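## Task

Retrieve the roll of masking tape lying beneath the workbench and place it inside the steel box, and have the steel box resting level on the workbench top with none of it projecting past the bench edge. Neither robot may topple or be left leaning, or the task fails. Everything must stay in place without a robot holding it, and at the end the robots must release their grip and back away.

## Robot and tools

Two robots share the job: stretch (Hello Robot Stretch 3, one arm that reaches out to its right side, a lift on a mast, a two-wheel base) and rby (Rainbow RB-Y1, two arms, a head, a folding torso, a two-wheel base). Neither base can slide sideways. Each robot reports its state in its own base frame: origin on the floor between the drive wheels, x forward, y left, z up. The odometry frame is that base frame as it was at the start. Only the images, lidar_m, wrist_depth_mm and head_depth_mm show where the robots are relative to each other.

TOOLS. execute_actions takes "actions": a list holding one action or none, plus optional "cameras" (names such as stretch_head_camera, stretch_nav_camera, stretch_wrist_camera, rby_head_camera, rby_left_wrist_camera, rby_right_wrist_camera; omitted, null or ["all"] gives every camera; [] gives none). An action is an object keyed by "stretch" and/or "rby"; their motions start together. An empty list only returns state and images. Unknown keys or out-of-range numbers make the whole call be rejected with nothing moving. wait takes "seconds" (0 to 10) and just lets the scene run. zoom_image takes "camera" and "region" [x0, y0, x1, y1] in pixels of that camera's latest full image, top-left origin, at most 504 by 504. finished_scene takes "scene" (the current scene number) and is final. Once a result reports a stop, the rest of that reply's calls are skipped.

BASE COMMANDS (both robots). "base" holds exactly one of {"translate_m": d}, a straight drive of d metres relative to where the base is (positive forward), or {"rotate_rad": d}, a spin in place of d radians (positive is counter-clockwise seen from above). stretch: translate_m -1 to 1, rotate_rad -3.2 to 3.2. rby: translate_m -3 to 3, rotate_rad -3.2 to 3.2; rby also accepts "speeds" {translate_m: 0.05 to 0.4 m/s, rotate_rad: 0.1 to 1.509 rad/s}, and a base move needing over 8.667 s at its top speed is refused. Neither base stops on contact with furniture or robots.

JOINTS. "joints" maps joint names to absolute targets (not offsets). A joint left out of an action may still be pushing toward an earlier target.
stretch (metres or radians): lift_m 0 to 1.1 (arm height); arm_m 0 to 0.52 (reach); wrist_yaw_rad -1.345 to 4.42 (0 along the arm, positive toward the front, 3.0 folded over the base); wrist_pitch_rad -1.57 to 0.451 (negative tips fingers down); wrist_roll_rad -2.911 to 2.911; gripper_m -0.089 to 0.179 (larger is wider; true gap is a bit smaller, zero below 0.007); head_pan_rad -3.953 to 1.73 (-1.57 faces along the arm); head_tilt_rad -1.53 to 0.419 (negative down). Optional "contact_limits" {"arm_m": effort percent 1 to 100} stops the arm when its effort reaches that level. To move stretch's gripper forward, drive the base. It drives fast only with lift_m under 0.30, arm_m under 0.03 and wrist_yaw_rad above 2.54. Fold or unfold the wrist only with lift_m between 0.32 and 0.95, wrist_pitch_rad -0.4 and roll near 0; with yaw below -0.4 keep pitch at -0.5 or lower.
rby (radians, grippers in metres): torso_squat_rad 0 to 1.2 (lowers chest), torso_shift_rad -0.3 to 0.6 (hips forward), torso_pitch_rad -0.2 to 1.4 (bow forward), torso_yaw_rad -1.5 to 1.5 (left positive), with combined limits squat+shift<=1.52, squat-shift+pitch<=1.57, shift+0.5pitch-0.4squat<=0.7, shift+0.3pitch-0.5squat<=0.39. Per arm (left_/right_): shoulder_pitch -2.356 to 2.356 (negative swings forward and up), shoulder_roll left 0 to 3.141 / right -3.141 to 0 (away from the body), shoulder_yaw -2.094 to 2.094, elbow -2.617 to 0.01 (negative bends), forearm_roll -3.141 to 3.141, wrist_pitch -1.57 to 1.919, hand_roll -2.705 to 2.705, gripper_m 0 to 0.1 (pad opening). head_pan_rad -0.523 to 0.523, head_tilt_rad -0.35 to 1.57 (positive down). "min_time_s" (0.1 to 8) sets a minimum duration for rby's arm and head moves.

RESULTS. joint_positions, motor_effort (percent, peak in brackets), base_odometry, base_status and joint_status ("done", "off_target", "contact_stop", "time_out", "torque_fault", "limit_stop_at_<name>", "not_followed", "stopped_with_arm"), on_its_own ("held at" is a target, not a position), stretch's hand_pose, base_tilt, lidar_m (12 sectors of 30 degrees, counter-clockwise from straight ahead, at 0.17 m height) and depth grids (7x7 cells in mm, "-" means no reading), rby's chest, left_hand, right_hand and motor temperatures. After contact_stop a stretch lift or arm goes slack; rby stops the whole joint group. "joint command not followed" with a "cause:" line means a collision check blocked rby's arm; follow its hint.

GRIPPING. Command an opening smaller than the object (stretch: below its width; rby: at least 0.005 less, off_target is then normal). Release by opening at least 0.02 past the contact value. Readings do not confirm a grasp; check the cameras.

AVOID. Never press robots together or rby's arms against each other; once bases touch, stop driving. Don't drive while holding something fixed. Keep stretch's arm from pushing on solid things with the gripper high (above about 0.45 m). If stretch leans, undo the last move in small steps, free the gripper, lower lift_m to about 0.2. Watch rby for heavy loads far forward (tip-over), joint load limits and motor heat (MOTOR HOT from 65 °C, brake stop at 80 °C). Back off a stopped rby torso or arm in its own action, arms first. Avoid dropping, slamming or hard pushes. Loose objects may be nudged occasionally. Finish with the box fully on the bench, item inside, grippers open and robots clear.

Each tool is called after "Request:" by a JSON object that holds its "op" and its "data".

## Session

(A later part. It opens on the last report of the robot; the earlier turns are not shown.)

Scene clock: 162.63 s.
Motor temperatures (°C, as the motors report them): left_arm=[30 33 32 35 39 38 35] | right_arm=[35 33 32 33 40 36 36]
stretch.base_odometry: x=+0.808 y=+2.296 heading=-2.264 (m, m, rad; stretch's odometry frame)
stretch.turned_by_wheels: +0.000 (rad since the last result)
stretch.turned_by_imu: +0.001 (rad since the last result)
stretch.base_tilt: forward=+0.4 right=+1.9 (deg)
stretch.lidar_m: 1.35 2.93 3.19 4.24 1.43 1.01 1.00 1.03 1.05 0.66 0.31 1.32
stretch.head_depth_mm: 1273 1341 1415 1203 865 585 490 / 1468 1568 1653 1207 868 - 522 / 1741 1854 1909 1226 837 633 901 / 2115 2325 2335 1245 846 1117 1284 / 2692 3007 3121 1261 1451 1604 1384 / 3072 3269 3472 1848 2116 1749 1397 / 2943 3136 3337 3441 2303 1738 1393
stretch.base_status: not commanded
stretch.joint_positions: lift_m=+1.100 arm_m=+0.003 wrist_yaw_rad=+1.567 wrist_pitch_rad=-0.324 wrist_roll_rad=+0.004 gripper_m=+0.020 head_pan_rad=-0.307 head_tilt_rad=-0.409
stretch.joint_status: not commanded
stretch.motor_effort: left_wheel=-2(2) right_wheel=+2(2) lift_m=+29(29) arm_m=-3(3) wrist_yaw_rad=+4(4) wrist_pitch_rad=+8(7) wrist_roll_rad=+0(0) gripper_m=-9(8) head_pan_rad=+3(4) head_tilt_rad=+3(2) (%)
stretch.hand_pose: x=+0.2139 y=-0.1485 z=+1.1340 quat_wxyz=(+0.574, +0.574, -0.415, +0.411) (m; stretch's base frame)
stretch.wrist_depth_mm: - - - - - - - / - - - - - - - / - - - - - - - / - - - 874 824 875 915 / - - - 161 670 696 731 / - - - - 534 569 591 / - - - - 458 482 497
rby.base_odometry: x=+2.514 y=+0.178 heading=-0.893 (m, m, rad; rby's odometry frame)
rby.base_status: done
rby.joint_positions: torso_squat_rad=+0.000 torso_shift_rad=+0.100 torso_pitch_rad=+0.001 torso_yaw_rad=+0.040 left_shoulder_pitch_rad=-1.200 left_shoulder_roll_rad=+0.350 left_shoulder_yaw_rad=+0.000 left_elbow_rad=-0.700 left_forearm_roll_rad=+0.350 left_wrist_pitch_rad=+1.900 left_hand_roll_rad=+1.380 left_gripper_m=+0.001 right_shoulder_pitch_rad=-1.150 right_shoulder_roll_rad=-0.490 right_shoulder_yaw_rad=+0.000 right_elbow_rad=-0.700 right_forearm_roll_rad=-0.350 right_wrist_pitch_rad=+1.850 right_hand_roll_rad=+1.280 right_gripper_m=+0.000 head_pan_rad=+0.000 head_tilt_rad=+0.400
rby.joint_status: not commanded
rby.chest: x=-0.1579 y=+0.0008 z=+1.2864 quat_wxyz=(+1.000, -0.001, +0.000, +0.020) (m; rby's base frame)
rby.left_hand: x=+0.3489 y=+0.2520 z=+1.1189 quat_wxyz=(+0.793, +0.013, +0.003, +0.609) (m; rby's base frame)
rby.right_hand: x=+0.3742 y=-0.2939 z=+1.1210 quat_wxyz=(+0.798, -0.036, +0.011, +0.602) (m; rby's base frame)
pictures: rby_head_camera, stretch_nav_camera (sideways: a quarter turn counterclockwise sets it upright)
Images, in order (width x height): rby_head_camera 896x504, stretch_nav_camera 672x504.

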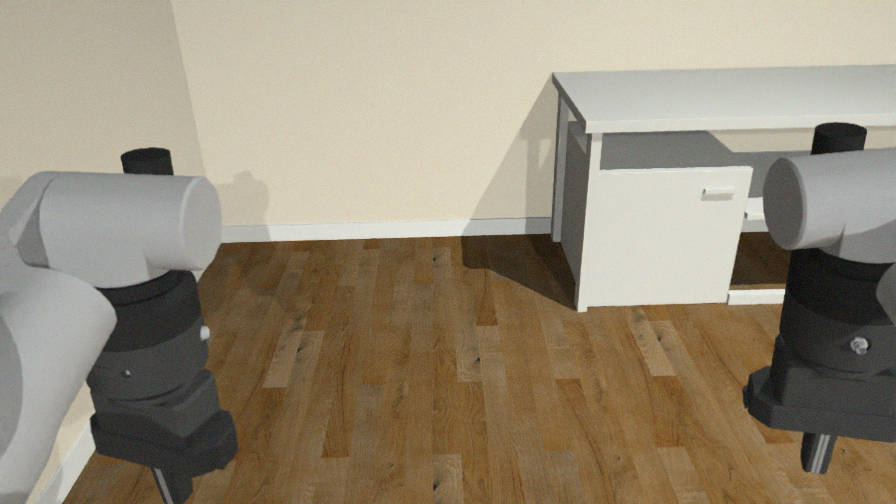

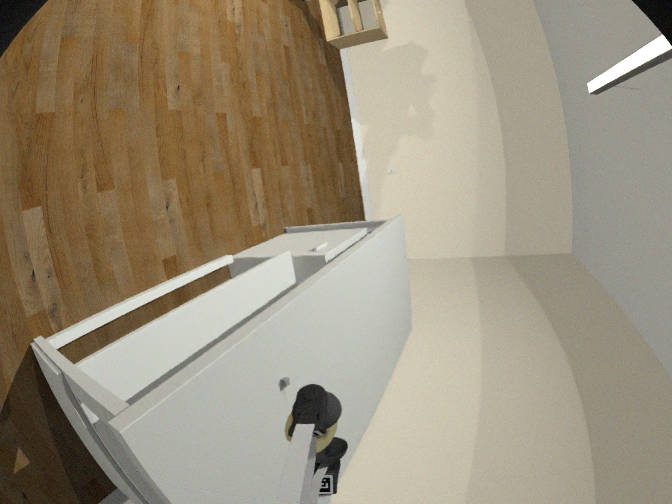

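Grip slipped. Go back and look.

Request:
{"op": "execute_actions", "data": {"actions": [{"rby":{"base":{"rotate_rad":1.9},"joints":{"left_gripper_m":0.1,"right_gripper_m":0.1,"head_tilt_rad":0.7,"torso_squat_rad":0.75,"torso_shift_rad":0.43}}}], "cameras": ["rby_head_camera"]}}

Request:
{"op": "execute_actions", "data": {"actions": [{"rby":{"base":{"translate_m":0.5},"speeds":{"translate_m":0.25}}}], "cameras": ["rby_head_camera","rby_left_wrist_camera","rby_right_wrist_camera"]}}

Scene clock: 170.93 s.
Motor temperatures (°C, as the motors report them): left_arm=[30 33 32 35 39 38 35] | right_arm=[35 33 32 33 40 36 36]
stretch.base_odometry: x=+0.808 y=+2.296 heading=-2.264 (m, m, rad; stretch's odometry frame)
stretch.turned_by_wheels: +0.000 (rad since the last result)
stretch.turned_by_imu: +0.002 (rad since the last result)
stretch.base_tilt: forward=+0.3 right=+1.9 (deg)
stretch.lidar_m: 1.35 2.63 2.71 4.24 1.44 1.01 1.00 1.04 1.05 0.66 0.31 1.32
stretch.head_depth_mm: 1283 1337 1405 1196 860 585 490 / 1465 1556 1647 1205 866 - 520 / 1736 1867 1902 1225 839 634 902 / 2118 2309 2349 1235 845 1122 1292 / 2724 3083 3159 1261 1458 1609 1385 / 3060 3262 3457 1866 2115 1727 1387 / 2967 3113 3301 3425 2316 1755 1399
stretch.base_status: not commanded
stretch.joint_positions: lift_m=+1.100 arm_m=+0.003 wrist_yaw_rad=+1.567 wrist_pitch_rad=-0.324 wrist_roll_rad=+0.004 gripper_m=+0.020 head_pan_rad=-0.307 head_tilt_rad=-0.409
stretch.joint_status: not commanded
stretch.motor_effort: left_wheel=-2(2) right_wheel=+2(2) lift_m=+29(29) arm_m=-3(3) wrist_yaw_rad=+4(4) wrist_pitch_rad=+7(8) wrist_roll_rad=+0(0) gripper_m=-8(8) head_pan_rad=+3(3) head_tilt_rad=+2(2) (%)
stretch.hand_pose: x=+0.2139 y=-0.1485 z=+1.1340 quat_wxyz=(+0.574, +0.574, -0.415, +0.411) (m; stretch's base frame)
stretch.wrist_depth_mm: - - - - - - - / - - - - - - - / - - - - - - 985 / - - - 852 838 878 895 / - - - 161 662 690 731 / - - - - 533 566 598 / - - - - 457 483 502
rby.base_odometry: x=+2.514 y=+0.178 heading=+1.006 (m, m, rad; rby's odometry frame)
rby.base_status: done
rby.joint_positions: torso_squat_rad=+0.750 torso_shift_rad=+0.430 torso_pitch_rad=+0.001 torso_yaw_rad=+0.040 left_shoulder_pitch_rad=-1.200 left_shoulder_roll_rad=+0.350 left_shoulder_yaw_rad=+0.000 left_elbow_rad=-0.700 left_forearm_roll_rad=+0.350 left_wrist_pitch_rad=+1.900 left_hand_roll_rad=+1.380 left_gripper_m=+0.100 right_shoulder_pitch_rad=-1.150 right_shoulder_roll_rad=-0.490 right_shoulder_yaw_rad=+0.000 right_elbow_rad=-0.700 right_forearm_roll_rad=-0.350 right_wrist_pitch_rad=+1.850 right_hand_roll_rad=+1.280 right_gripper_m=+0.099 head_pan_rad=+0.000 head_tilt_rad=+0.700
rby.joint_status: all done
rby.chest: x=-0.0142 y=+0.0007 z=+1.0555 quat_wxyz=(+1.000, -0.001, +0.000, +0.020) (m; rby's base frame)
rby.left_hand: x=+0.4926 y=+0.2519 z=+0.8879 quat_wxyz=(+0.793, +0.013, +0.003, +0.609) (m; rby's base frame)
rby.right_hand: x=+0.5179 y=-0.2941 z=+0.8900 quat_wxyz=(+0.798, -0.036, +0.011, +0.602) (m; rby's base frame)
pictures: rby_head_camera
Images, in order (width x height): rby_head_camera 896x504.

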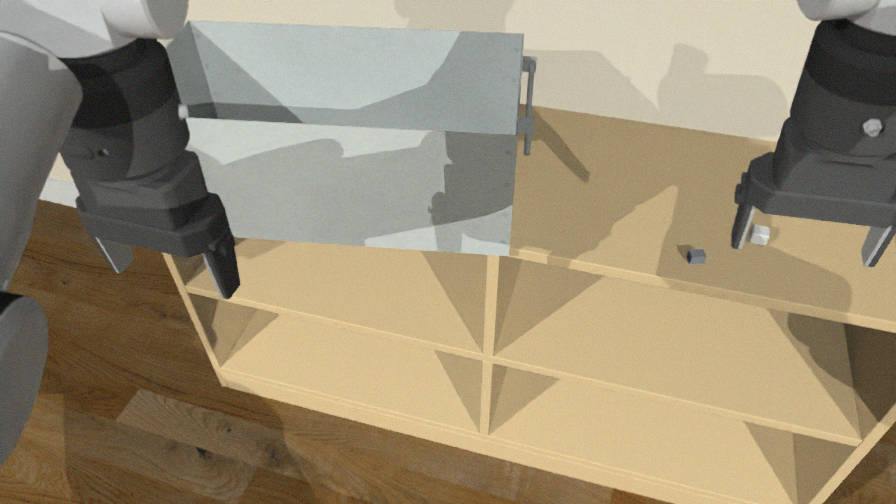

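Scene clock: 173.83 s.
Motor temperatures (°C, as the motors report them): left_arm=[30 33 32 35 39 38 35] | right_arm=[35 33 32 33 40 36 36]
stretch.base_odometry: x=+0.808 y=+2.296 heading=-2.264 (m, m, rad; stretch's odometry frame)
stretch.turned_by_wheels: +0.000 (rad since the last result)
stretch.turned_by_imu: +0.001 (rad since the last result)
stretch.base_tilt: forward=+0.4 right=+1.9 (deg)
stretch.lidar_m: 1.35 3.11 5.10 4.21 1.43 1.01 1.00 1.04 1.05 0.66 0.31 1.32
stretch.head_depth_mm: 1270 1337 1405 1198 859 586 492 / 1459 1561 1638 1218 866 - 523 / 1735 1855 1903 1229 839 634 902 / 2134 2285 2325 1242 847 1114 1290 / 2732 3022 3094 1251 1454 1609 1377 / 3066 3239 3440 1845 2103 1725 1384 / 2934 3114 3341 3372 2303 1735 1402
stretch.base_status: not commanded
stretch.joint_positions: lift_m=+1.100 arm_m=+0.003 wrist_yaw_rad=+1.567 wrist_pitch_rad=-0.324 wrist_roll_rad=+0.004 gripper_m=+0.020 head_pan_rad=-0.307 head_tilt_rad=-0.409
stretch.joint_status: not commanded
stretch.motor_effort: left_wheel=-2(2) right_wheel=+2(2) lift_m=+29(29) arm_m=-4(3) wrist_yaw_rad=+4(4) wrist_pitch_rad=+7(7) wrist_roll_rad=+0(0) gripper_m=-8(9) head_pan_rad=+3(3) head_tilt_rad=+3(2) (%)
stretch.hand_pose: x=+0.2139 y=-0.1485 z=+1.1340 quat_wxyz=(+0.574, +0.574, -0.415, +0.411) (m; stretch's base frame)
stretch.wrist_depth_mm: - - - - - - - / - - - - - - - / - - - - - - - / - - - 855 807 881 896 / - - - 161 674 689 731 / - - - - 535 566 596 / - - - - 457 486 502
rby.base_odometry: x=+2.781 y=+0.600 heading=+1.006 (m, m, rad; rby's odometry frame)
rby.base_status: done
rby.joint_positions: torso_squat_rad=+0.750 torso_shift_rad=+0.430 torso_pitch_rad=+0.001 torso_yaw_rad=+0.040 left_shoulder_pitch_rad=-1.200 left_shoulder_roll_rad=+0.350 left_shoulder_yaw_rad=+0.000 left_elbow_rad=-0.700 left_forearm_roll_rad=+0.350 left_wrist_pitch_rad=+1.900 left_hand_roll_rad=+1.380 left_gripper_m=+0.100 right_shoulder_pitch_rad=-1.150 right_shoulder_roll_rad=-0.490 right_shoulder_yaw_rad=+0.000 right_elbow_rad=-0.700 right_forearm_roll_rad=-0.350 right_wrist_pitch_rad=+1.850 right_hand_roll_rad=+1.280 right_gripper_m=+0.099 head_pan_rad=+0.000 head_tilt_rad=+0.700
rby.joint_status: not commanded
rby.chest: x=-0.0141 y=+0.0007 z=+1.0555 quat_wxyz=(+1.000, -0.001, +0.001, +0.020) (m; rby's base frame)
rby.left_hand: x=+0.4926 y=+0.2519 z=+0.8879 quat_wxyz=(+0.793, +0.013, +0.003, +0.609) (m; rby's base frame)
rby.right_hand: x=+0.5180 y=-0.2940 z=+0.8900 quat_wxyz=(+0.798, -0.036, +0.012, +0.602) (m; rby's base frame)
pictures: rby_head_camera, rby_left_wrist_camera, rby_right_wrist_camera
Images, in order (width x height): rby_head_camera 896x504, rby_left_wrist_camera 644x364, rby_right_wrist_camera 644x364.

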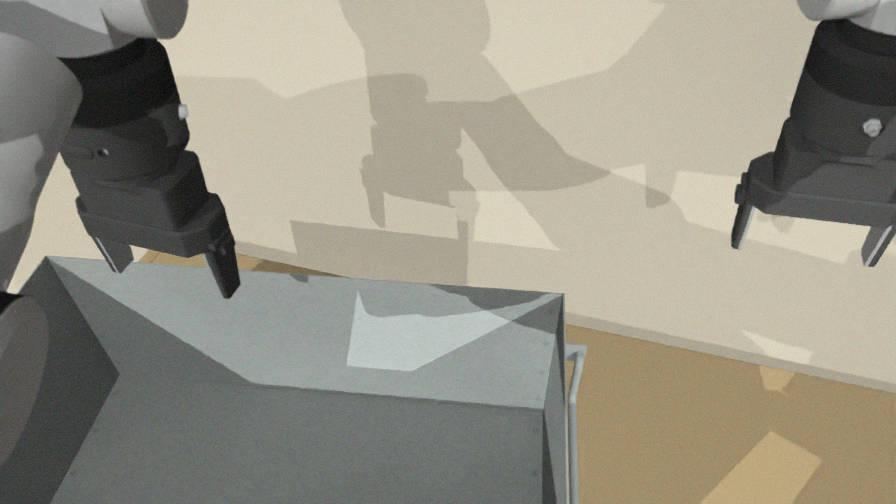

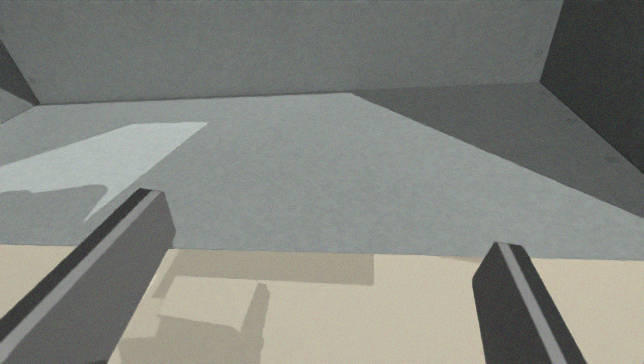

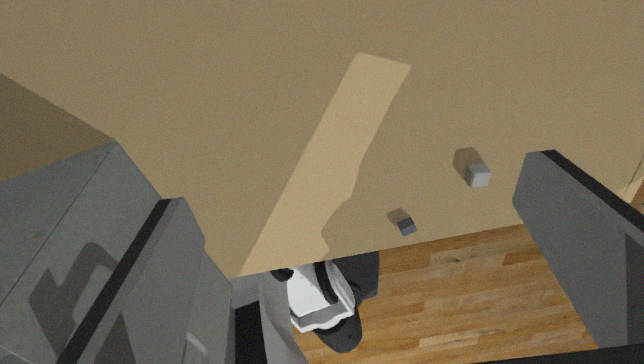

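Request:
{"op": "execute_actions", "data": {"actions": [{"rby":{"base":{"translate_m":-0.5},"joints":{"torso_yaw_rad":0,"left_shoulder_roll_rad":0.42,"right_shoulder_roll_rad":-0.43,"right_shoulder_pitch_rad":-1.2,"right_wrist_pitch_rad":1.9}}}], "cameras": []}}

Request:
{"op": "execute_actions", "data": {"actions": [{"rby":{"base":{"rotate_rad":0.2}}}], "cameras": []}}

Request:
{"op": "execute_actions", "data": {"actions": [{"rby":{"base":{"translate_m":0.36},"speeds":{"translate_m":0.25},"joints":{"head_tilt_rad":0.85}}}], "cameras": ["rby_head_camera","rby_left_wrist_camera","rby_right_wrist_camera"]}}

Scene clock: 183.07 s.
Motor temperatures (°C, as the motors report them): left_arm=[30 33 32 35 38 38 35] | right_arm=[35 33 32 33 40 36 36]
stretch.base_odometry: x=+0.808 y=+2.296 heading=-2.264 (m, m, rad; stretch's odometry frame)
stretch.turned_by_wheels: +0.000 (rad since the last result)
stretch.turned_by_imu: +0.001 (rad since the last result)
stretch.base_tilt: forward=+0.5 right=+1.8 (deg)
stretch.lidar_m: 1.34 2.63 2.71 4.24 1.43 1.01 1.01 1.04 1.06 0.66 0.31 1.32
stretch.head_depth_mm: 1276 1336 1412 1193 860 585 491 / 1473 1557 1641 1215 866 - 521 / 1738 1860 1887 1228 837 633 898 / 2106 2297 2363 1248 845 1121 1296 / 2684 3020 3170 1260 1443 1616 1386 / 3059 3238 3417 1865 2105 1730 1387 / 2960 3126 3321 3435 2298 1732 1399
stretch.base_status: not commanded
stretch.joint_positions: lift_m=+1.100 arm_m=+0.003 wrist_yaw_rad=+1.567 wrist_pitch_rad=-0.324 wrist_roll_rad=+0.004 gripper_m=+0.020 head_pan_rad=-0.307 head_tilt_rad=-0.409
stretch.joint_status: not commanded
stretch.motor_effort: left_wheel=-2(2) right_wheel=+2(2) lift_m=+29(29) arm_m=-3(3) wrist_yaw_rad=+4(4) wrist_pitch_rad=+8(7) wrist_roll_rad=+0(0) gripper_m=-9(7) head_pan_rad=+3(2) head_tilt_rad=+2(2) (%)
stretch.hand_pose: x=+0.2139 y=-0.1485 z=+1.1340 quat_wxyz=(+0.574, +0.574, -0.415, +0.411) (m; stretch's base frame)
stretch.wrist_depth_mm: - - - - - - - / - - - - - - - / - - - - - - - / - - - 843 830 867 916 / - - - 162 663 687 739 / - - - - 535 572 603 / - - - - 455 483 502
rby.base_odometry: x=+2.513 y=+0.178 heading=+1.005 (m, m, rad; rby's odometry frame)
rby.base_status: done
rby.joint_positions: torso_squat_rad=+0.750 torso_shift_rad=+0.430 torso_pitch_rad=+0.001 torso_yaw_rad=+0.000 left_shoulder_pitch_rad=-1.200 left_shoulder_roll_rad=+0.420 left_shoulder_yaw_rad=+0.000 left_elbow_rad=-0.700 left_forearm_roll_rad=+0.350 left_wrist_pitch_rad=+1.900 left_hand_roll_rad=+1.380 left_gripper_m=+0.100 right_shoulder_pitch_rad=-1.200 right_shoulder_roll_rad=-0.430 right_shoulder_yaw_rad=+0.000 right_elbow_rad=-0.700 right_forearm_roll_rad=-0.350 right_wrist_pitch_rad=+1.900 right_hand_roll_rad=+1.280 right_gripper_m=+0.099 head_pan_rad=+0.000 head_tilt_rad=+0.700
rby.joint_status: all done
rby.chest: x=-0.0143 y=+0.0007 z=+1.0555 quat_wxyz=(+1.000, -0.001, +0.000, +0.000) (m; rby's base frame)
rby.left_hand: x=+0.5057 y=+0.2692 z=+0.9003 quat_wxyz=(+0.786, +0.016, -0.014, +0.618) (m; rby's base frame)
rby.right_hand: x=+0.5060 y=-0.2736 z=+0.9029 quat_wxyz=(+0.790, -0.021, +0.013, +0.613) (m; rby's base frame)
pictures: none
No camera images: the call's "cameras" was empty. Leave "cameras" out to get every camera's image.

Scene clock: 184.67 s.
Motor temperatures (°C, as the motors report them): left_arm=[30 33 32 35 38 38 35] | right_arm=[35 33 32 33 40 36 36]
stretch.base_odometry: x=+0.808 y=+2.296 heading=-2.264 (m, m, rad; stretch's odometry frame)
stretch.turned_by_wheels: +0.000 (rad since the last result)
stretch.turned_by_imu: +0.000 (rad since the last result)
stretch.base_tilt: forward=+0.4 right=+1.9 (deg)
stretch.lidar_m: 1.35 2.63 2.71 4.24 1.43 1.02 1.00 1.04 1.06 0.66 0.31 1.32
stretch.head_depth_mm: 1275 1342 1411 1195 864 587 490 / 1475 1557 1639 1206 868 - 522 / 1750 1860 1907 1224 839 632 901 / 2102 2318 2344 1244 842 1121 1284 / 2732 3092 3147 1262 1442 1610 1389 / 3044 3302 3355 1856 2099 1742 1394 / 2971 3141 3326 3453 2319 1741 1400
stretch.base_status: not commanded
stretch.joint_positions: lift_m=+1.100 arm_m=+0.003 wrist_yaw_rad=+1.567 wrist_pitch_rad=-0.324 wrist_roll_rad=+0.004 gripper_m=+0.020 head_pan_rad=-0.307 head_tilt_rad=-0.409
stretch.joint_status: not commanded
stretch.motor_effort: left_wheel=-3(2) right_wheel=+2(2) lift_m=+29(29) arm_m=-3(3) wrist_yaw_rad=+4(4) wrist_pitch_rad=+7(7) wrist_roll_rad=+0(0) gripper_m=-9(8) head_pan_rad=+3(3) head_tilt_rad=+2(3) (%)
stretch.hand_pose: x=+0.2139 y=-0.1485 z=+1.1340 quat_wxyz=(+0.574, +0.574, -0.415, +0.411) (m; stretch's base frame)
stretch.wrist_depth_mm: - - - - - - - / - - - - - - - / - - - - - - 988 / - - - 863 822 864 898 / - - - 162 671 696 740 / - - - - 533 569 586 / - - - - 457 485 496
rby.base_odometry: x=+2.513 y=+0.178 heading=+1.204 (m, m, rad; rby's odometry frame)
rby.base_status: done
rby.joint_positions: torso_squat_rad=+0.750 torso_shift_rad=+0.430 torso_pitch_rad=+0.001 torso_yaw_rad=+0.000 left_shoulder_pitch_rad=-1.200 left_shoulder_roll_rad=+0.420 left_shoulder_yaw_rad=+0.000 left_elbow_rad=-0.700 left_forearm_roll_rad=+0.350 left_wrist_pitch_rad=+1.900 left_hand_roll_rad=+1.380 left_gripper_m=+0.100 right_shoulder_pitch_rad=-1.200 right_shoulder_roll_rad=-0.430 right_shoulder_yaw_rad=+0.000 right_elbow_rad=-0.700 right_forearm_roll_rad=-0.350 right_wrist_pitch_rad=+1.900 right_hand_roll_rad=+1.280 right_gripper_m=+0.099 head_pan_rad=+0.000 head_tilt_rad=+0.700
rby.joint_status: not commanded
rby.chest: x=-0.0143 y=+0.0007 z=+1.0555 quat_wxyz=(+1.000, -0.001, +0.000, +0.000) (m; rby's base frame)
rby.left_hand: x=+0.5057 y=+0.2692 z=+0.9003 quat_wxyz=(+0.786, +0.016, -0.014, +0.618) (m; rby's base frame)
rby.right_hand: x=+0.5060 y=-0.2736 z=+0.9029 quat_wxyz=(+0.790, -0.021, +0.013, +0.613) (m; rby's base frame)
pictures: none
No camera images: the call's "cameras" was empty. Leave "cameras" out to get every camera's image.

Scene clock: 187.00 s.
Motor temperatures (°C, as the motors report them): left_arm=[30 33 32 35 38 38 35] | right_arm=[35 33 32 33 40 36 36]
stretch.base_odometry: x=+0.808 y=+2.296 heading=-2.264 (m, m, rad; stretch's odometry frame)
stretch.turned_by_wheels: +0.000 (rad since the last result)
stretch.turned_by_imu: +0.001 (rad since the last result)
stretch.base_tilt: forward=+0.4 right=+1.8 (deg)
stretch.lidar_m: 1.34 2.99 5.09 4.22 1.43 1.02 1.01 1.04 1.05 0.66 0.31 1.32
stretch.head_depth_mm: 1267 1338 1417 1198 860 585 490 / 1466 1559 1645 1211 865 - 520 / 1737 1866 1901 1226 839 634 900 / 2111 2309 2360 1239 845 1113 1290 / 2733 3042 3147 1262 1453 1603 1390 / 3060 3253 3380 1874 2087 1727 1389 / 2930 3134 3366 3394 2313 1743 1403
stretch.base_status: not commanded
stretch.joint_positions: lift_m=+1.100 arm_m=+0.003 wrist_yaw_rad=+1.567 wrist_pitch_rad=-0.324 wrist_roll_rad=+0.004 gripper_m=+0.020 head_pan_rad=-0.307 head_tilt_rad=-0.409
stretch.joint_status: not commanded
stretch.motor_effort: left_wheel=-3(3) right_wheel=+2(2) lift_m=+29(29) arm_m=-3(3) wrist_yaw_rad=+4(4) wrist_pitch_rad=+7(8) wrist_roll_rad=+0(0) gripper_m=-9(9) head_pan_rad=+3(2) head_tilt_rad=+2(3) (%)
stretch.hand_pose: x=+0.2139 y=-0.1485 z=+1.1340 quat_wxyz=(+0.574, +0.574, -0.415, +0.411) (m; stretch's base frame)
stretch.wrist_depth_mm: - - - - - - - / - - - - - - - / - - - - - - 990 / - - - 841 829 869 885 / - - - 161 676 691 736 / - - - - 534 568 588 / - - - - 459 483 499
rby.base_odometry: x=+2.643 y=+0.514 heading=+1.204 (m, m, rad; rby's odometry frame)
rby.base_status: done
rby.joint_positions: torso_squat_rad=+0.750 torso_shift_rad=+0.430 torso_pitch_rad=+0.001 torso_yaw_rad=+0.000 left_shoulder_pitch_rad=-1.200 left_shoulder_roll_rad=+0.420 left_shoulder_yaw_rad=+0.000 left_elbow_rad=-0.700 left_forearm_roll_rad=+0.350 left_wrist_pitch_rad=+1.900 left_hand_roll_rad=+1.380 left_gripper_m=+0.100 right_shoulder_pitch_rad=-1.200 right_shoulder_roll_rad=-0.430 right_shoulder_yaw_rad=+0.000 right_elbow_rad=-0.700 right_forearm_roll_rad=-0.350 right_wrist_pitch_rad=+1.900 right_hand_roll_rad=+1.280 right_gripper_m=+0.099 head_pan_rad=+0.000 head_tilt_rad=+0.850
rby.joint_status: all done
rby.chest: x=-0.0141 y=+0.0007 z=+1.0555 quat_wxyz=(+1.000, -0.001, +0.001, +0.000) (m; rby's base frame)
rby.left_hand: x=+0.5059 y=+0.2692 z=+0.9001 quat_wxyz=(+0.786, +0.016, -0.014, +0.618) (m; rby's base frame)
rby.right_hand: x=+0.5062 y=-0.2736 z=+0.9027 quat_wxyz=(+0.790, -0.020, +0.013, +0.613) (m; rby's base frame)
pictures: rby_head_camera, rby_left_wrist_camera, rby_right_wrist_camera
Images, in order (width x height): rby_head_camera 896x504, rby_left_wrist_camera 644x364, rby_right_wrist_camera 644x364.

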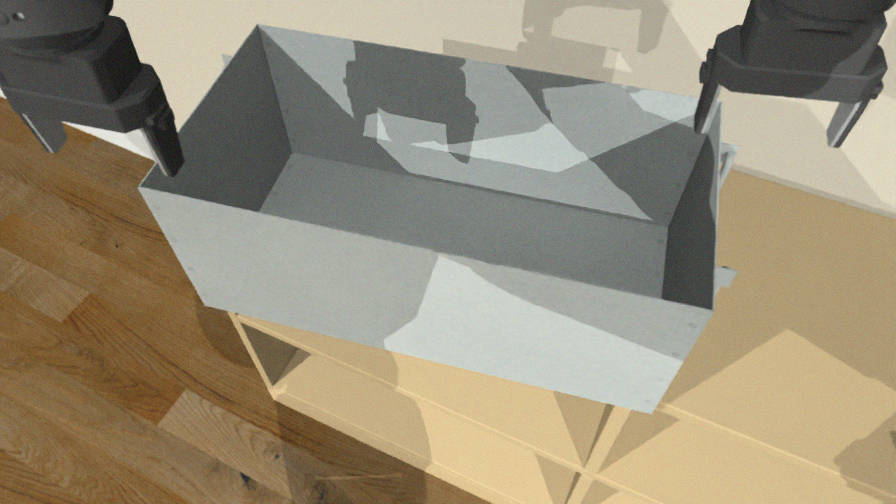

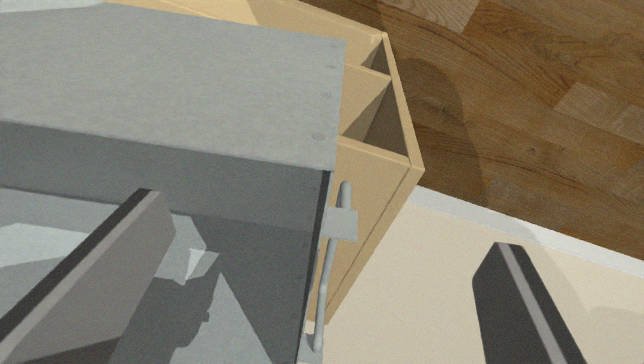

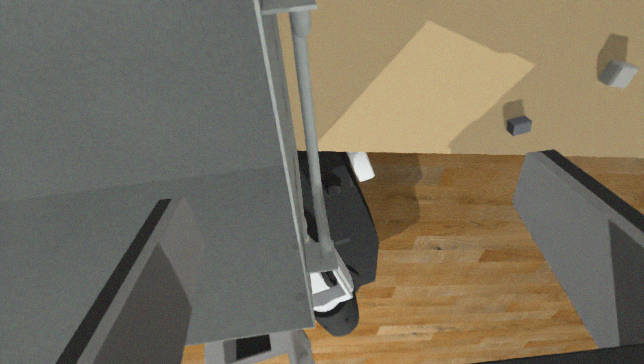

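Request:
{"op": "execute_actions", "data": {"actions": [{"rby":{"base":{"translate_m":0.09},"speeds":{"translate_m":0.15},"joints":{"torso_squat_rad":0.84,"right_shoulder_roll_rad":-0.41}}}], "cameras": ["rby_left_wrist_camera","rby_right_wrist_camera"]}}

Scene clock: 191.73 s.
Motor temperatures (°C, as the motors report them): left_arm=[30 33 32 35 38 38 35] | right_arm=[35 33 32 33 40 36 36]
stretch.base_odometry: x=+0.808 y=+2.296 heading=-2.264 (m, m, rad; stretch's odometry frame)
stretch.turned_by_wheels: +0.000 (rad since the last result)
stretch.turned_by_imu: +0.001 (rad since the last result)
stretch.base_tilt: forward=+0.4 right=+1.9 (deg)
stretch.lidar_m: 1.35 3.09 5.10 4.24 1.43 1.02 1.00 1.03 1.06 0.66 0.31 1.32
stretch.head_depth_mm: 1276 1344 1412 1196 862 584 489 / 1468 1558 1645 1211 865 - 523 / 1731 1846 1908 1229 834 636 899 / 2111 2307 2339 1246 846 1115 1294 / 2755 3051 3204 1255 1456 1622 1382 / 3080 3225 3468 1859 2100 1735 1381 / 2999 3090 3334 3390 2311 1731 1398
stretch.base_status: not commanded
stretch.joint_positions: lift_m=+1.100 arm_m=+0.003 wrist_yaw_rad=+1.567 wrist_pitch_rad=-0.324 wrist_roll_rad=+0.004 gripper_m=+0.020 head_pan_rad=-0.307 head_tilt_rad=-0.409
stretch.joint_status: not commanded
stretch.motor_effort: left_wheel=-3(2) right_wheel=+3(2) lift_m=+29(29) arm_m=-3(3) wrist_yaw_rad=+4(3) wrist_pitch_rad=+8(7) wrist_roll_rad=+0(0) gripper_m=-8(8) head_pan_rad=+2(3) head_tilt_rad=+2(3) (%)
stretch.hand_pose: x=+0.2139 y=-0.1485 z=+1.1340 quat_wxyz=(+0.574, +0.574, -0.415, +0.411) (m; stretch's base frame)
stretch.wrist_depth_mm: - - - - - - - / - - - - - - - / - - - - - - - / - - - 851 824 875 907 / - - - 162 669 691 727 / - - - - 530 565 590 / - - - - 459 478 499
rby.base_odometry: x=+2.675 y=+0.598 heading=+1.203 (m, m, rad; rby's odometry frame)
rby.base_status: done
rby.joint_positions: torso_squat_rad=+0.840 torso_shift_rad=+0.430 torso_pitch_rad=+0.001 torso_yaw_rad=+0.000 left_shoulder_pitch_rad=-1.200 left_shoulder_roll_rad=+0.420 left_shoulder_yaw_rad=+0.000 left_elbow_rad=-0.700 left_forearm_roll_rad=+0.350 left_wrist_pitch_rad=+1.900 left_hand_roll_rad=+1.380 left_gripper_m=+0.100 right_shoulder_pitch_rad=-1.200 right_shoulder_roll_rad=-0.410 right_shoulder_yaw_rad=+0.000 right_elbow_rad=-0.700 right_forearm_roll_rad=-0.350 right_wrist_pitch_rad=+1.900 right_hand_roll_rad=+1.280 right_gripper_m=+0.099 head_pan_rad=+0.000 head_tilt_rad=+0.850
rby.joint_status: all done
rby.chest: x=-0.0329 y=+0.0007 z=+1.0146 quat_wxyz=(+1.000, -0.001, +0.000, +0.000) (m; rby's base frame)
rby.left_hand: x=+0.4871 y=+0.2692 z=+0.8593 quat_wxyz=(+0.786, +0.016, -0.014, +0.618) (m; rby's base frame)
rby.right_hand: x=+0.4867 y=-0.2629 z=+0.8582 quat_wxyz=(+0.785, -0.016, +0.013, +0.620) (m; rby's base frame)
pictures: rby_left_wrist_camera, rby_right_wrist_camera
Images, in order (width x height): rby_left_wrist_camera 644x364, rby_right_wrist_camera 644x364.

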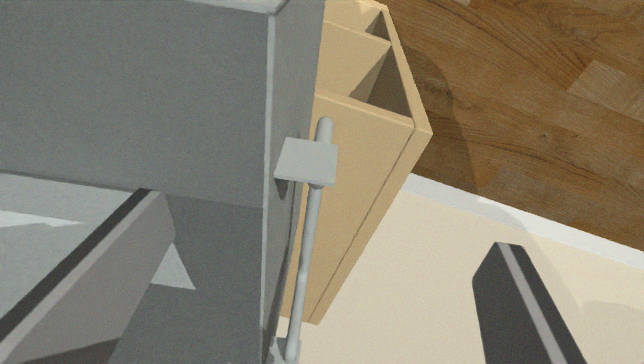

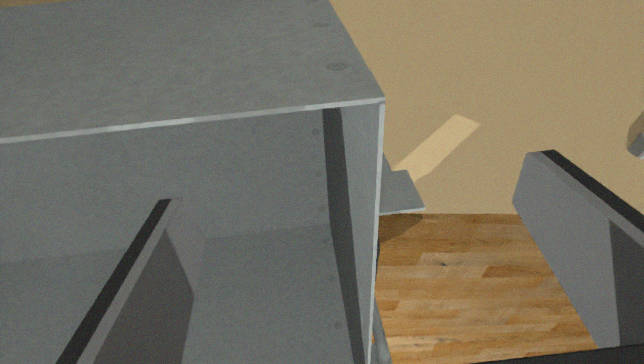

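Request:
{"op": "execute_actions", "data": {"actions": [{"rby":{"joints":{"torso_squat_rad":0.95,"torso_shift_rad":0.48,"right_shoulder_roll_rad":-0.43,"left_shoulder_roll_rad":0.40}}}], "cameras": ["rby_left_wrist_camera","rby_right_wrist_camera"]}}

Scene clock: 197.10 s.
Motor temperatures (°C, as the motors report them): left_arm=[30 33 32 35 38 38 35] | right_arm=[35 33 32 33 40 36 36]
stretch.base_odometry: x=+0.808 y=+2.296 heading=-2.264 (m, m, rad; stretch's odometry frame)
stretch.turned_by_wheels: +0.000 (rad since the last result)
stretch.turned_by_imu: +0.001 (rad since the last result)
stretch.base_tilt: forward=+0.4 right=+1.9 (deg)
stretch.lidar_m: 1.35 3.09 5.12 4.23 1.43 1.01 1.01 1.04 1.06 0.66 0.31 1.32
stretch.head_depth_mm: 1275 1338 1419 1197 860 585 489 / 1477 1558 1654 1210 868 - 521 / 1729 1863 1910 1222 839 633 901 / 2135 2319 2319 1240 845 1116 1292 / 2739 3027 3125 1269 1446 1602 1386 / 3031 3291 3413 1844 2136 1734 1387 / 2941 3119 3258 3453 2320 1727 1399
stretch.base_status: not commanded
stretch.joint_positions: lift_m=+1.100 arm_m=+0.003 wrist_yaw_rad=+1.567 wrist_pitch_rad=-0.324 wrist_roll_rad=+0.004 gripper_m=+0.020 head_pan_rad=-0.307 head_tilt_rad=-0.409
stretch.joint_status: not commanded
stretch.motor_effort: left_wheel=-2(2) right_wheel=+2(2) lift_m=+29(29) arm_m=-3(3) wrist_yaw_rad=+3(4) wrist_pitch_rad=+7(7) wrist_roll_rad=+0(0) gripper_m=-10(8) head_pan_rad=+3(3) head_tilt_rad=+3(3) (%)
stretch.hand_pose: x=+0.2139 y=-0.1485 z=+1.1340 quat_wxyz=(+0.574, +0.574, -0.415, +0.411) (m; stretch's base frame)
stretch.wrist_depth_mm: - - - - - - - / - - - - - - - / - - - - - - - / - - - 857 819 873 907 / - - - 162 669 690 723 / - - - - 534 576 603 / - - - - 462 485 499
rby.base_odometry: x=+2.675 y=+0.598 heading=+1.203 (m, m, rad; rby's odometry frame)
rby.base_status: not commanded
rby.joint_positions: torso_squat_rad=+0.950 torso_shift_rad=+0.480 torso_pitch_rad=+0.000 torso_yaw_rad=+0.000 left_shoulder_pitch_rad=-1.202 left_shoulder_roll_rad=+0.400 left_shoulder_yaw_rad=+0.000 left_elbow_rad=-0.701 left_forearm_roll_rad=+0.350 left_wrist_pitch_rad=+1.900 left_hand_roll_rad=+1.380 left_gripper_m=+0.100 right_shoulder_pitch_rad=-1.200 right_shoulder_roll_rad=-0.430 right_shoulder_yaw_rad=+0.000 right_elbow_rad=-0.700 right_forearm_roll_rad=-0.350 right_wrist_pitch_rad=+1.900 right_hand_roll_rad=+1.280 right_gripper_m=+0.099 head_pan_rad=+0.000 head_tilt_rad=+0.850
rby.joint_status: all done
rby.chest: x=-0.0400 y=+0.0006 z=+0.9511 quat_wxyz=(+1.000, -0.001, +0.000, +0.000) (m; rby's base frame)
rby.left_hand: x=+0.4799 y=+0.2582 z=+0.7936 quat_wxyz=(+0.792, +0.014, -0.010, +0.610) (m; rby's base frame)
rby.right_hand: x=+0.4804 y=-0.2737 z=+0.7987 quat_wxyz=(+0.790, -0.021, +0.013, +0.613) (m; rby's base frame)
pictures: rby_left_wrist_camera, rby_right_wrist_camera
Images, in order (width x height): rby_left_wrist_camera 644x364, rby_right_wrist_camera 644x364.

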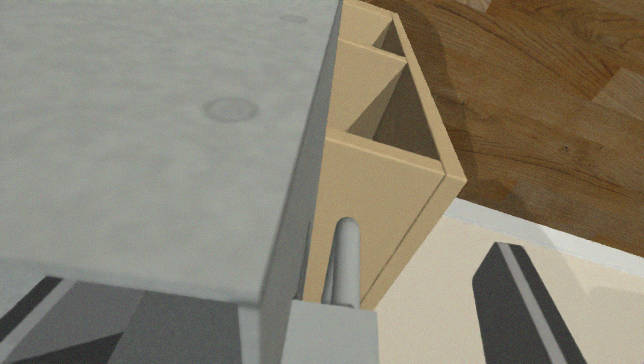

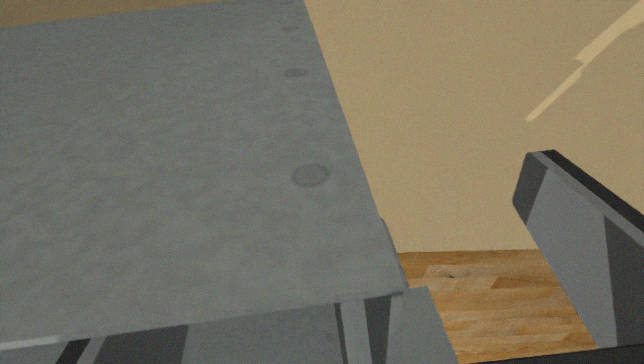

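Deeper now. Close, then lift a bit with squat only.

Request:
{"op": "execute_actions", "data": {"actions": [{"rby":{"joints":{"right_gripper_m":0,"left_gripper_m":0}}}], "cameras": []}}

Request:
{"op": "execute_actions", "data": {"actions": [{"rby":{"joints":{"torso_squat_rad":0.75}}}], "cameras": ["rby_head_camera"]}}

Scene clock: 206.33 s.
Motor temperatures (°C, as the motors report them): left_arm=[30 33 32 35 38 38 35] | right_arm=[35 33 32 33 40 36 36]
stretch.base_odometry: x=+0.808 y=+2.296 heading=-2.264 (m, m, rad; stretch's odometry frame)
stretch.turned_by_wheels: +0.000 (rad since the last result)
stretch.turned_by_imu: +0.001 (rad since the last result)
stretch.base_tilt: forward=+0.3 right=+1.9 (deg)
stretch.lidar_m: 1.34 3.08 5.11 4.27 1.43 1.02 1.00 1.04 1.05 0.66 0.31 1.32
stretch.head_depth_mm: 1272 1337 1414 1196 863 586 490 / 1469 1568 1653 1216 870 - 521 / 1740 1863 1894 1226 838 634 901 / 2125 2321 2332 1247 846 1114 1296 / 2763 3044 3177 1263 1445 1606 1374 / 3079 3281 3385 1856 2084 1723 1393 / 2945 3115 3317 3427 2338 1734 1398
stretch.base_status: not commanded
stretch.joint_positions: lift_m=+1.100 arm_m=+0.003 wrist_yaw_rad=+1.567 wrist_pitch_rad=-0.324 wrist_roll_rad=+0.004 gripper_m=+0.020 head_pan_rad=-0.307 head_tilt_rad=-0.409
stretch.joint_status: not commanded
stretch.motor_effort: left_wheel=-3(3) right_wheel=+2(2) lift_m=+29(29) arm_m=-3(2) wrist_yaw_rad=+4(3) wrist_pitch_rad=+8(8) wrist_roll_rad=+0(0) gripper_m=-8(9) head_pan_rad=+3(3) head_tilt_rad=+3(2) (%)
stretch.hand_pose: x=+0.2139 y=-0.1485 z=+1.1340 quat_wxyz=(+0.574, +0.574, -0.415, +0.411) (m; stretch's base frame)
stretch.wrist_depth_mm: - - - - - - - / - - - - - - - / - - - - - - 985 / - - - 857 820 876 904 / - - - 162 676 685 736 / - - - - 538 569 599 / - - - - 457 479 503
rby.base_odometry: x=+2.675 y=+0.598 heading=+1.203 (m, m, rad; rby's odometry frame)
rby.base_status: not commanded
rby.joint_positions: torso_squat_rad=+0.950 torso_shift_rad=+0.480 torso_pitch_rad=+0.000 torso_yaw_rad=+0.000 left_shoulder_pitch_rad=-1.201 left_shoulder_roll_rad=+0.403 left_shoulder_yaw_rad=+0.000 left_elbow_rad=-0.701 left_forearm_roll_rad=+0.349 left_wrist_pitch_rad=+1.900 left_hand_roll_rad=+1.380 left_gripper_m=+0.024 right_shoulder_pitch_rad=-1.200 right_shoulder_roll_rad=-0.430 right_shoulder_yaw_rad=+0.000 right_elbow_rad=-0.700 right_forearm_roll_rad=-0.350 right_wrist_pitch_rad=+1.900 right_hand_roll_rad=+1.280 right_gripper_m=+0.003 head_pan_rad=+0.000 head_tilt_rad=+0.850
rby.joint_status: left_gripper_m off_target (ended at +0.024, target +0.000); the others done
rby.chest: x=-0.0400 y=+0.0007 z=+0.9511 quat_wxyz=(+1.000, -0.001, +0.000, +0.000) (m; rby's base frame)
rby.left_hand: x=+0.4799 y=+0.2601 z=+0.7938 quat_wxyz=(+0.791, +0.015, -0.011, +0.612) (m; rby's base frame)
rby.right_hand: x=+0.4806 y=-0.2733 z=+0.7988 quat_wxyz=(+0.790, -0.021, +0.013, +0.613) (m; rby's base frame)
pictures: none
No camera images: the call's "cameras" was empty. Leave "cameras" out to get every camera's image.

Scene clock: 207.77 s.
Motor temperatures (°C, as the motors report them): left_arm=[30 33 32 35 38 38 35] | right_arm=[35 33 32 33 40 36 36]
stretch.base_odometry: x=+0.808 y=+2.296 heading=-2.264 (m, m, rad; stretch's odometry frame)
stretch.turned_by_wheels: +0.000 (rad since the last result)
stretch.turned_by_imu: +0.000 (rad since the last result)
stretch.base_tilt: forward=+0.4 right=+1.9 (deg)
stretch.lidar_m: 1.34 3.09 5.12 4.25 1.43 1.02 1.01 1.04 1.05 0.66 0.31 1.32
stretch.head_depth_mm: 1268 1345 1411 1201 863 588 490 / 1477 1558 1648 1216 866 - 523 / 1728 1874 1884 1232 833 636 898 / 2142 2343 2341 1245 847 1116 1281 / 2701 3033 3164 1257 1451 1593 1384 / 3092 3231 3470 1875 2096 1713 1381 / 2951 3113 3307 3441 2326 1738 1394
stretch.base_status: not commanded
stretch.joint_positions: lift_m=+1.100 arm_m=+0.003 wrist_yaw_rad=+1.567 wrist_pitch_rad=-0.324 wrist_roll_rad=+0.004 gripper_m=+0.020 head_pan_rad=-0.307 head_tilt_rad=-0.409
stretch.joint_status: not commanded
stretch.motor_effort: left_wheel=-2(2) right_wheel=+2(2) lift_m=+29(29) arm_m=-3(3) wrist_yaw_rad=+4(4) wrist_pitch_rad=+7(8) wrist_roll_rad=+0(0) gripper_m=-8(9) head_pan_rad=+3(2) head_tilt_rad=+3(3) (%)
stretch.hand_pose: x=+0.2139 y=-0.1485 z=+1.1340 quat_wxyz=(+0.574, +0.574, -0.415, +0.411) (m; stretch's base frame)
stretch.wrist_depth_mm: - - - - - - - / - - - - - - - / - - - - - - 978 / - - - 852 839 877 902 / - - - 161 671 689 728 / - - - - 528 563 592 / - - - - 460 487 503
rby.base_odometry: x=+2.675 y=+0.598 heading=+1.203 (m, m, rad; rby's odometry frame)
rby.base_status: not commanded
rby.joint_positions: torso_squat_rad=+0.750 torso_shift_rad=+0.481 torso_pitch_rad=+0.003 torso_yaw_rad=+0.000 left_shoulder_pitch_rad=-1.196 left_shoulder_roll_rad=+0.400 left_shoulder_yaw_rad=+0.000 left_elbow_rad=-0.698 left_forearm_roll_rad=+0.350 left_wrist_pitch_rad=+1.900 left_hand_roll_rad=+1.380 left_gripper_m=+0.023 right_shoulder_pitch_rad=-1.197 right_shoulder_roll_rad=-0.430 right_shoulder_yaw_rad=+0.000 right_elbow_rad=-0.699 right_forearm_roll_rad=-0.350 right_wrist_pitch_rad=+1.900 right_hand_roll_rad=+1.280 right_gripper_m=+0.003 head_pan_rad=+0.000 head_tilt_rad=+0.850
rby.joint_status: all done
rby.chest: x=+0.0099 y=+0.0007 z=+1.0441 quat_wxyz=(+1.000, -0.001, +0.001, +0.000) (m; rby's base frame)
rby.left_hand: x=+0.5276 y=+0.2593 z=+0.8819 quat_wxyz=(+0.791, +0.017, -0.006, +0.611) (m; rby's base frame)
rby.right_hand: x=+0.5289 y=-0.2742 z=+0.8884 quat_wxyz=(+0.790, -0.019, +0.016, +0.612) (m; rby's base frame)
pictures: rby_head_camera
Images, in order (width x height): rby_head_camera 896x504.

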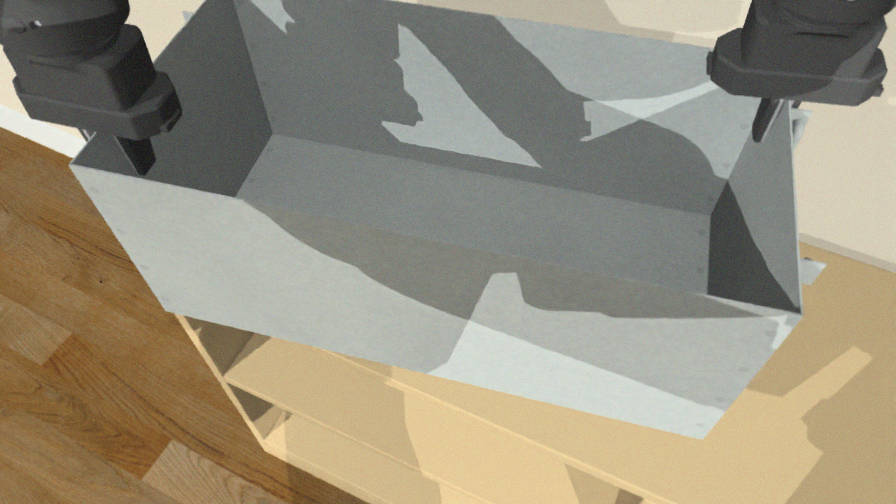

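Request:
{"op": "execute_actions", "data": {"actions": [{"rby":{"joints":{"torso_squat_rad":0.945}}}], "cameras": []}}

Request:
{"op": "execute_actions", "data": {"actions": [{"rby":{"joints":{"right_gripper_m":0.1}}}], "cameras": []}}

Request:
{"op": "execute_actions", "data": {"actions": [{"rby":{"joints":{"right_shoulder_pitch_rad":-1.13,"right_elbow_rad":-0.83,"right_wrist_pitch_rad":1.919,"right_shoulder_roll_rad":-0.42}}}], "cameras": ["rby_right_wrist_camera"]}}

Scene clock: 218.30 s.
Motor temperatures (°C, as the motors report them): left_arm=[31 33 32 35 38 38 35] | right_arm=[35 33 32 33 40 36 36]
stretch.base_odometry: x=+0.808 y=+2.296 heading=-2.264 (m, m, rad; stretch's odometry frame)
stretch.turned_by_wheels: +0.000 (rad since the last result)
stretch.turned_by_imu: +0.001 (rad since the last result)
stretch.base_tilt: forward=+0.4 right=+1.9 (deg)
stretch.lidar_m: 1.34 3.09 5.11 4.23 1.43 1.02 1.00 1.04 1.05 0.66 0.31 1.32
stretch.head_depth_mm: 1279 1337 1420 1194 859 586 490 / 1465 1551 1654 1209 870 - 522 / 1738 1861 1907 1223 837 634 901 / 2135 2329 2332 1243 845 1112 1288 / 2713 3059 3178 1254 1449 1617 1393 / 3078 3284 3454 1852 2111 1731 1384 / 2950 3141 3337 3409 2325 1749 1398
stretch.base_status: not commanded
stretch.joint_positions: lift_m=+1.100 arm_m=+0.003 wrist_yaw_rad=+1.567 wrist_pitch_rad=-0.324 wrist_roll_rad=+0.004 gripper_m=+0.020 head_pan_rad=-0.307 head_tilt_rad=-0.409
stretch.joint_status: not commanded
stretch.motor_effort: left_wheel=-3(2) right_wheel=+2(2) lift_m=+29(29) arm_m=-2(4) wrist_yaw_rad=+4(4) wrist_pitch_rad=+7(7) wrist_roll_rad=+0(1) gripper_m=-9(8) head_pan_rad=+3(2) head_tilt_rad=+2(3) (%)
stretch.hand_pose: x=+0.2139 y=-0.1485 z=+1.1340 quat_wxyz=(+0.574, +0.574, -0.415, +0.411) (m; stretch's base frame)
stretch.wrist_depth_mm: - - - - - - - / - - - - - - - / - - - - - - 999 / - - - 849 832 897 903 / - - - 162 662 680 727 / - - - - 535 566 589 / - - - - 461 484 499
rby.base_odometry: x=+2.675 y=+0.598 heading=+1.203 (m, m, rad; rby's odometry frame)
rby.base_status: not commanded
rby.joint_positions: torso_squat_rad=+0.945 torso_shift_rad=+0.480 torso_pitch_rad=+0.001 torso_yaw_rad=+0.000 left_shoulder_pitch_rad=-1.200 left_shoulder_roll_rad=+0.401 left_shoulder_yaw_rad=+0.000 left_elbow_rad=-0.700 left_forearm_roll_rad=+0.350 left_wrist_pitch_rad=+1.900 left_hand_roll_rad=+1.380 left_gripper_m=+0.023 right_shoulder_pitch_rad=-1.199 right_shoulder_roll_rad=-0.431 right_shoulder_yaw_rad=+0.000 right_elbow_rad=-0.700 right_forearm_roll_rad=-0.350 right_wrist_pitch_rad=+1.899 right_hand_roll_rad=+1.280 right_gripper_m=+0.003 head_pan_rad=+0.000 head_tilt_rad=+0.850
rby.joint_status: all done
rby.chest: x=-0.0383 y=+0.0006 z=+0.9536 quat_wxyz=(+1.000, -0.001, +0.001, +0.000) (m; rby's base frame)
rby.left_hand: x=+0.4809 y=+0.2589 z=+0.7946 quat_wxyz=(+0.791, +0.015, -0.009, +0.611) (m; rby's base frame)
rby.right_hand: x=+0.4819 y=-0.2744 z=+0.8003 quat_wxyz=(+0.790, -0.020, +0.014, +0.612) (m; rby's base frame)
pictures: none
No camera images: the call's "cameras" was empty. Leave "cameras" out to get every camera's image.

Scene clock: 219.77 s.
Motor temperatures (°C, as the motors report them): left_arm=[31 33 32 35 38 38 35] | right_arm=[35 33 32 33 40 36 36]
stretch.base_odometry: x=+0.808 y=+2.296 heading=-2.264 (m, m, rad; stretch's odometry frame)
stretch.turned_by_wheels: +0.000 (rad since the last result)
stretch.turned_by_imu: +0.000 (rad since the last result)
stretch.base_tilt: forward=+0.4 right=+1.9 (deg)
stretch.lidar_m: 1.35 3.10 5.09 4.24 1.43 1.01 1.00 1.04 1.06 0.66 0.31 1.32
stretch.head_depth_mm: 1272 1341 1416 1201 861 586 491 / 1472 1548 1649 1211 866 - 522 / 1738 1849 1905 1221 841 635 901 / 2115 2321 2354 1239 845 1121 1290 / 2739 3034 3167 1255 1442 1605 1379 / 3075 3299 3502 1853 2105 1730 1396 / 2943 3157 3345 3431 2312 1745 1400
stretch.base_status: not commanded
stretch.joint_positions: lift_m=+1.100 arm_m=+0.003 wrist_yaw_rad=+1.567 wrist_pitch_rad=-0.324 wrist_roll_rad=+0.004 gripper_m=+0.020 head_pan_rad=-0.307 head_tilt_rad=-0.409
stretch.joint_status: not commanded
stretch.motor_effort: left_wheel=-3(2) right_wheel=+2(2) lift_m=+29(29) arm_m=-3(2) wrist_yaw_rad=+4(4) wrist_pitch_rad=+7(8) wrist_roll_rad=+0(0) gripper_m=-9(9) head_pan_rad=+2(3) head_tilt_rad=+2(2) (%)
stretch.hand_pose: x=+0.2139 y=-0.1485 z=+1.1340 quat_wxyz=(+0.574, +0.574, -0.415, +0.411) (m; stretch's base frame)
stretch.wrist_depth_mm: - - - - - - - / - - - - - - - / - - - - - - 975 / - - - 864 832 887 896 / - - - 162 679 695 730 / - - - - 530 574 597 / - - - - 455 485 505
rby.base_odometry: x=+2.675 y=+0.598 heading=+1.203 (m, m, rad; rby's odometry frame)
rby.base_status: not commanded
rby.joint_positions: torso_squat_rad=+0.945 torso_shift_rad=+0.480 torso_pitch_rad=+0.001 torso_yaw_rad=+0.000 left_shoulder_pitch_rad=-1.200 left_shoulder_roll_rad=+0.401 left_shoulder_yaw_rad=+0.000 left_elbow_rad=-0.700 left_forearm_roll_rad=+0.350 left_wrist_pitch_rad=+1.900 left_hand_roll_rad=+1.380 left_gripper_m=+0.023 right_shoulder_pitch_rad=-1.200 right_shoulder_roll_rad=-0.430 right_shoulder_yaw_rad=+0.000 right_elbow_rad=-0.700 right_forearm_roll_rad=-0.350 right_wrist_pitch_rad=+1.900 right_hand_roll_rad=+1.280 right_gripper_m=+0.099 head_pan_rad=+0.000 head_tilt_rad=+0.850
rby.joint_status: all done
rby.chest: x=-0.0383 y=+0.0006 z=+0.9536 quat_wxyz=(+1.000, -0.001, +0.001, +0.000) (m; rby's base frame)
rby.left_hand: x=+0.4810 y=+0.2587 z=+0.7947 quat_wxyz=(+0.792, +0.015, -0.009, +0.611) (m; rby's base frame)
rby.right_hand: x=+0.4819 y=-0.2739 z=+0.8006 quat_wxyz=(+0.790, -0.020, +0.013, +0.613) (m; rby's base frame)
pictures: none
No camera images: the call's "cameras" was empty. Leave "cameras" out to get every camera's image.

Scene clock: 220.50 s.
Motor temperatures (°C, as the motors report them): left_arm=[31 33 32 35 38 38 35] | right_arm=[35 33 32 33 40 36 36]
stretch.base_odometry: x=+0.808 y=+2.296 heading=-2.264 (m, m, rad; stretch's odometry frame)
stretch.turned_by_wheels: +0.000 (rad since the last result)
stretch.turned_by_imu: +0.000 (rad since the last result)
stretch.base_tilt: forward=+0.5 right=+1.9 (deg)
stretch.lidar_m: 1.34 3.08 5.11 4.22 1.43 1.02 1.00 1.04 1.06 0.66 0.31 1.32
stretch.head_depth_mm: 1284 1350 1420 1197 863 585 491 / 1464 1556 1655 1208 866 - 521 / 1733 1863 1902 1233 837 635 900 / 2154 2313 2327 1249 846 1123 1284 / 2734 3054 3132 1257 1445 1611 1377 / 3071 3240 3405 1862 2104 1739 1392 / 2941 3134 3323 3448 2324 1747 1391
stretch.base_status: not commanded
stretch.joint_positions: lift_m=+1.100 arm_m=+0.003 wrist_yaw_rad=+1.567 wrist_pitch_rad=-0.324 wrist_roll_rad=+0.004 gripper_m=+0.020 head_pan_rad=-0.307 head_tilt_rad=-0.409
stretch.joint_status: not commanded
stretch.motor_effort: left_wheel=-3(3) right_wheel=+2(2) lift_m=+29(29) arm_m=-3(3) wrist_yaw_rad=+3(3) wrist_pitch_rad=+7(7) wrist_roll_rad=+0(0) gripper_m=-8(9) head_pan_rad=+3(3) head_tilt_rad=+2(2) (%)
stretch.hand_pose: x=+0.2139 y=-0.1485 z=+1.1340 quat_wxyz=(+0.574, +0.574, -0.415, +0.411) (m; stretch's base frame)
stretch.wrist_depth_mm: - - - - - - - / - - - - - - - / - - - - - - - / - - - 857 817 893 891 / - - - 161 662 684 739 / - - - - 532 567 593 / - - - - 459 483 497
rby.base_odometry: x=+2.675 y=+0.598 heading=+1.203 (m, m, rad; rby's odometry frame)
rby.base_status: not commanded
rby.joint_positions: torso_squat_rad=+0.945 torso_shift_rad=+0.480 torso_pitch_rad=+0.001 torso_yaw_rad=+0.000 left_shoulder_pitch_rad=-1.200 left_shoulder_roll_rad=+0.401 left_shoulder_yaw_rad=+0.000 left_elbow_rad=-0.700 left_forearm_roll_rad=+0.350 left_wrist_pitch_rad=+1.900 left_hand_roll_rad=+1.380 left_gripper_m=+0.023 right_shoulder_pitch_rad=-1.131 right_shoulder_roll_rad=-0.420 right_shoulder_yaw_rad=+0.000 right_elbow_rad=-0.830 right_forearm_roll_rad=-0.350 right_wrist_pitch_rad=+1.919 right_hand_roll_rad=+1.280 right_gripper_m=+0.099 head_pan_rad=+0.000 head_tilt_rad=+0.850
rby.joint_status: all done
rby.chest: x=-0.0383 y=+0.0006 z=+0.9536 quat_wxyz=(+1.000, -0.001, +0.001, +0.000) (m; rby's base frame)
rby.left_hand: x=+0.4810 y=+0.2586 z=+0.7946 quat_wxyz=(+0.792, +0.015, -0.009, +0.611) (m; rby's base frame)
rby.right_hand: x=+0.4811 y=-0.2703 z=+0.7956 quat_wxyz=(+0.780, -0.033, +0.002, +0.625) (m; rby's base frame)
pictures: rby_right_wrist_camera
Images, in order (width x height): rby_right_wrist_camera 644x364.

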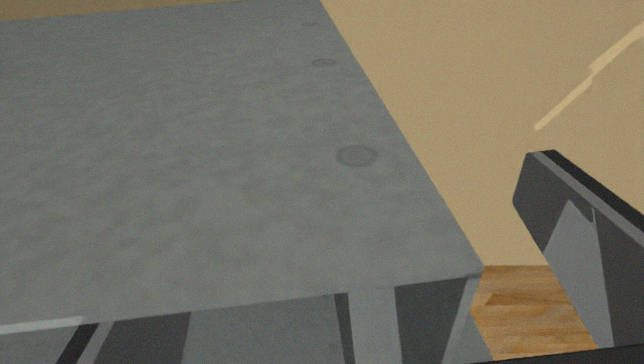

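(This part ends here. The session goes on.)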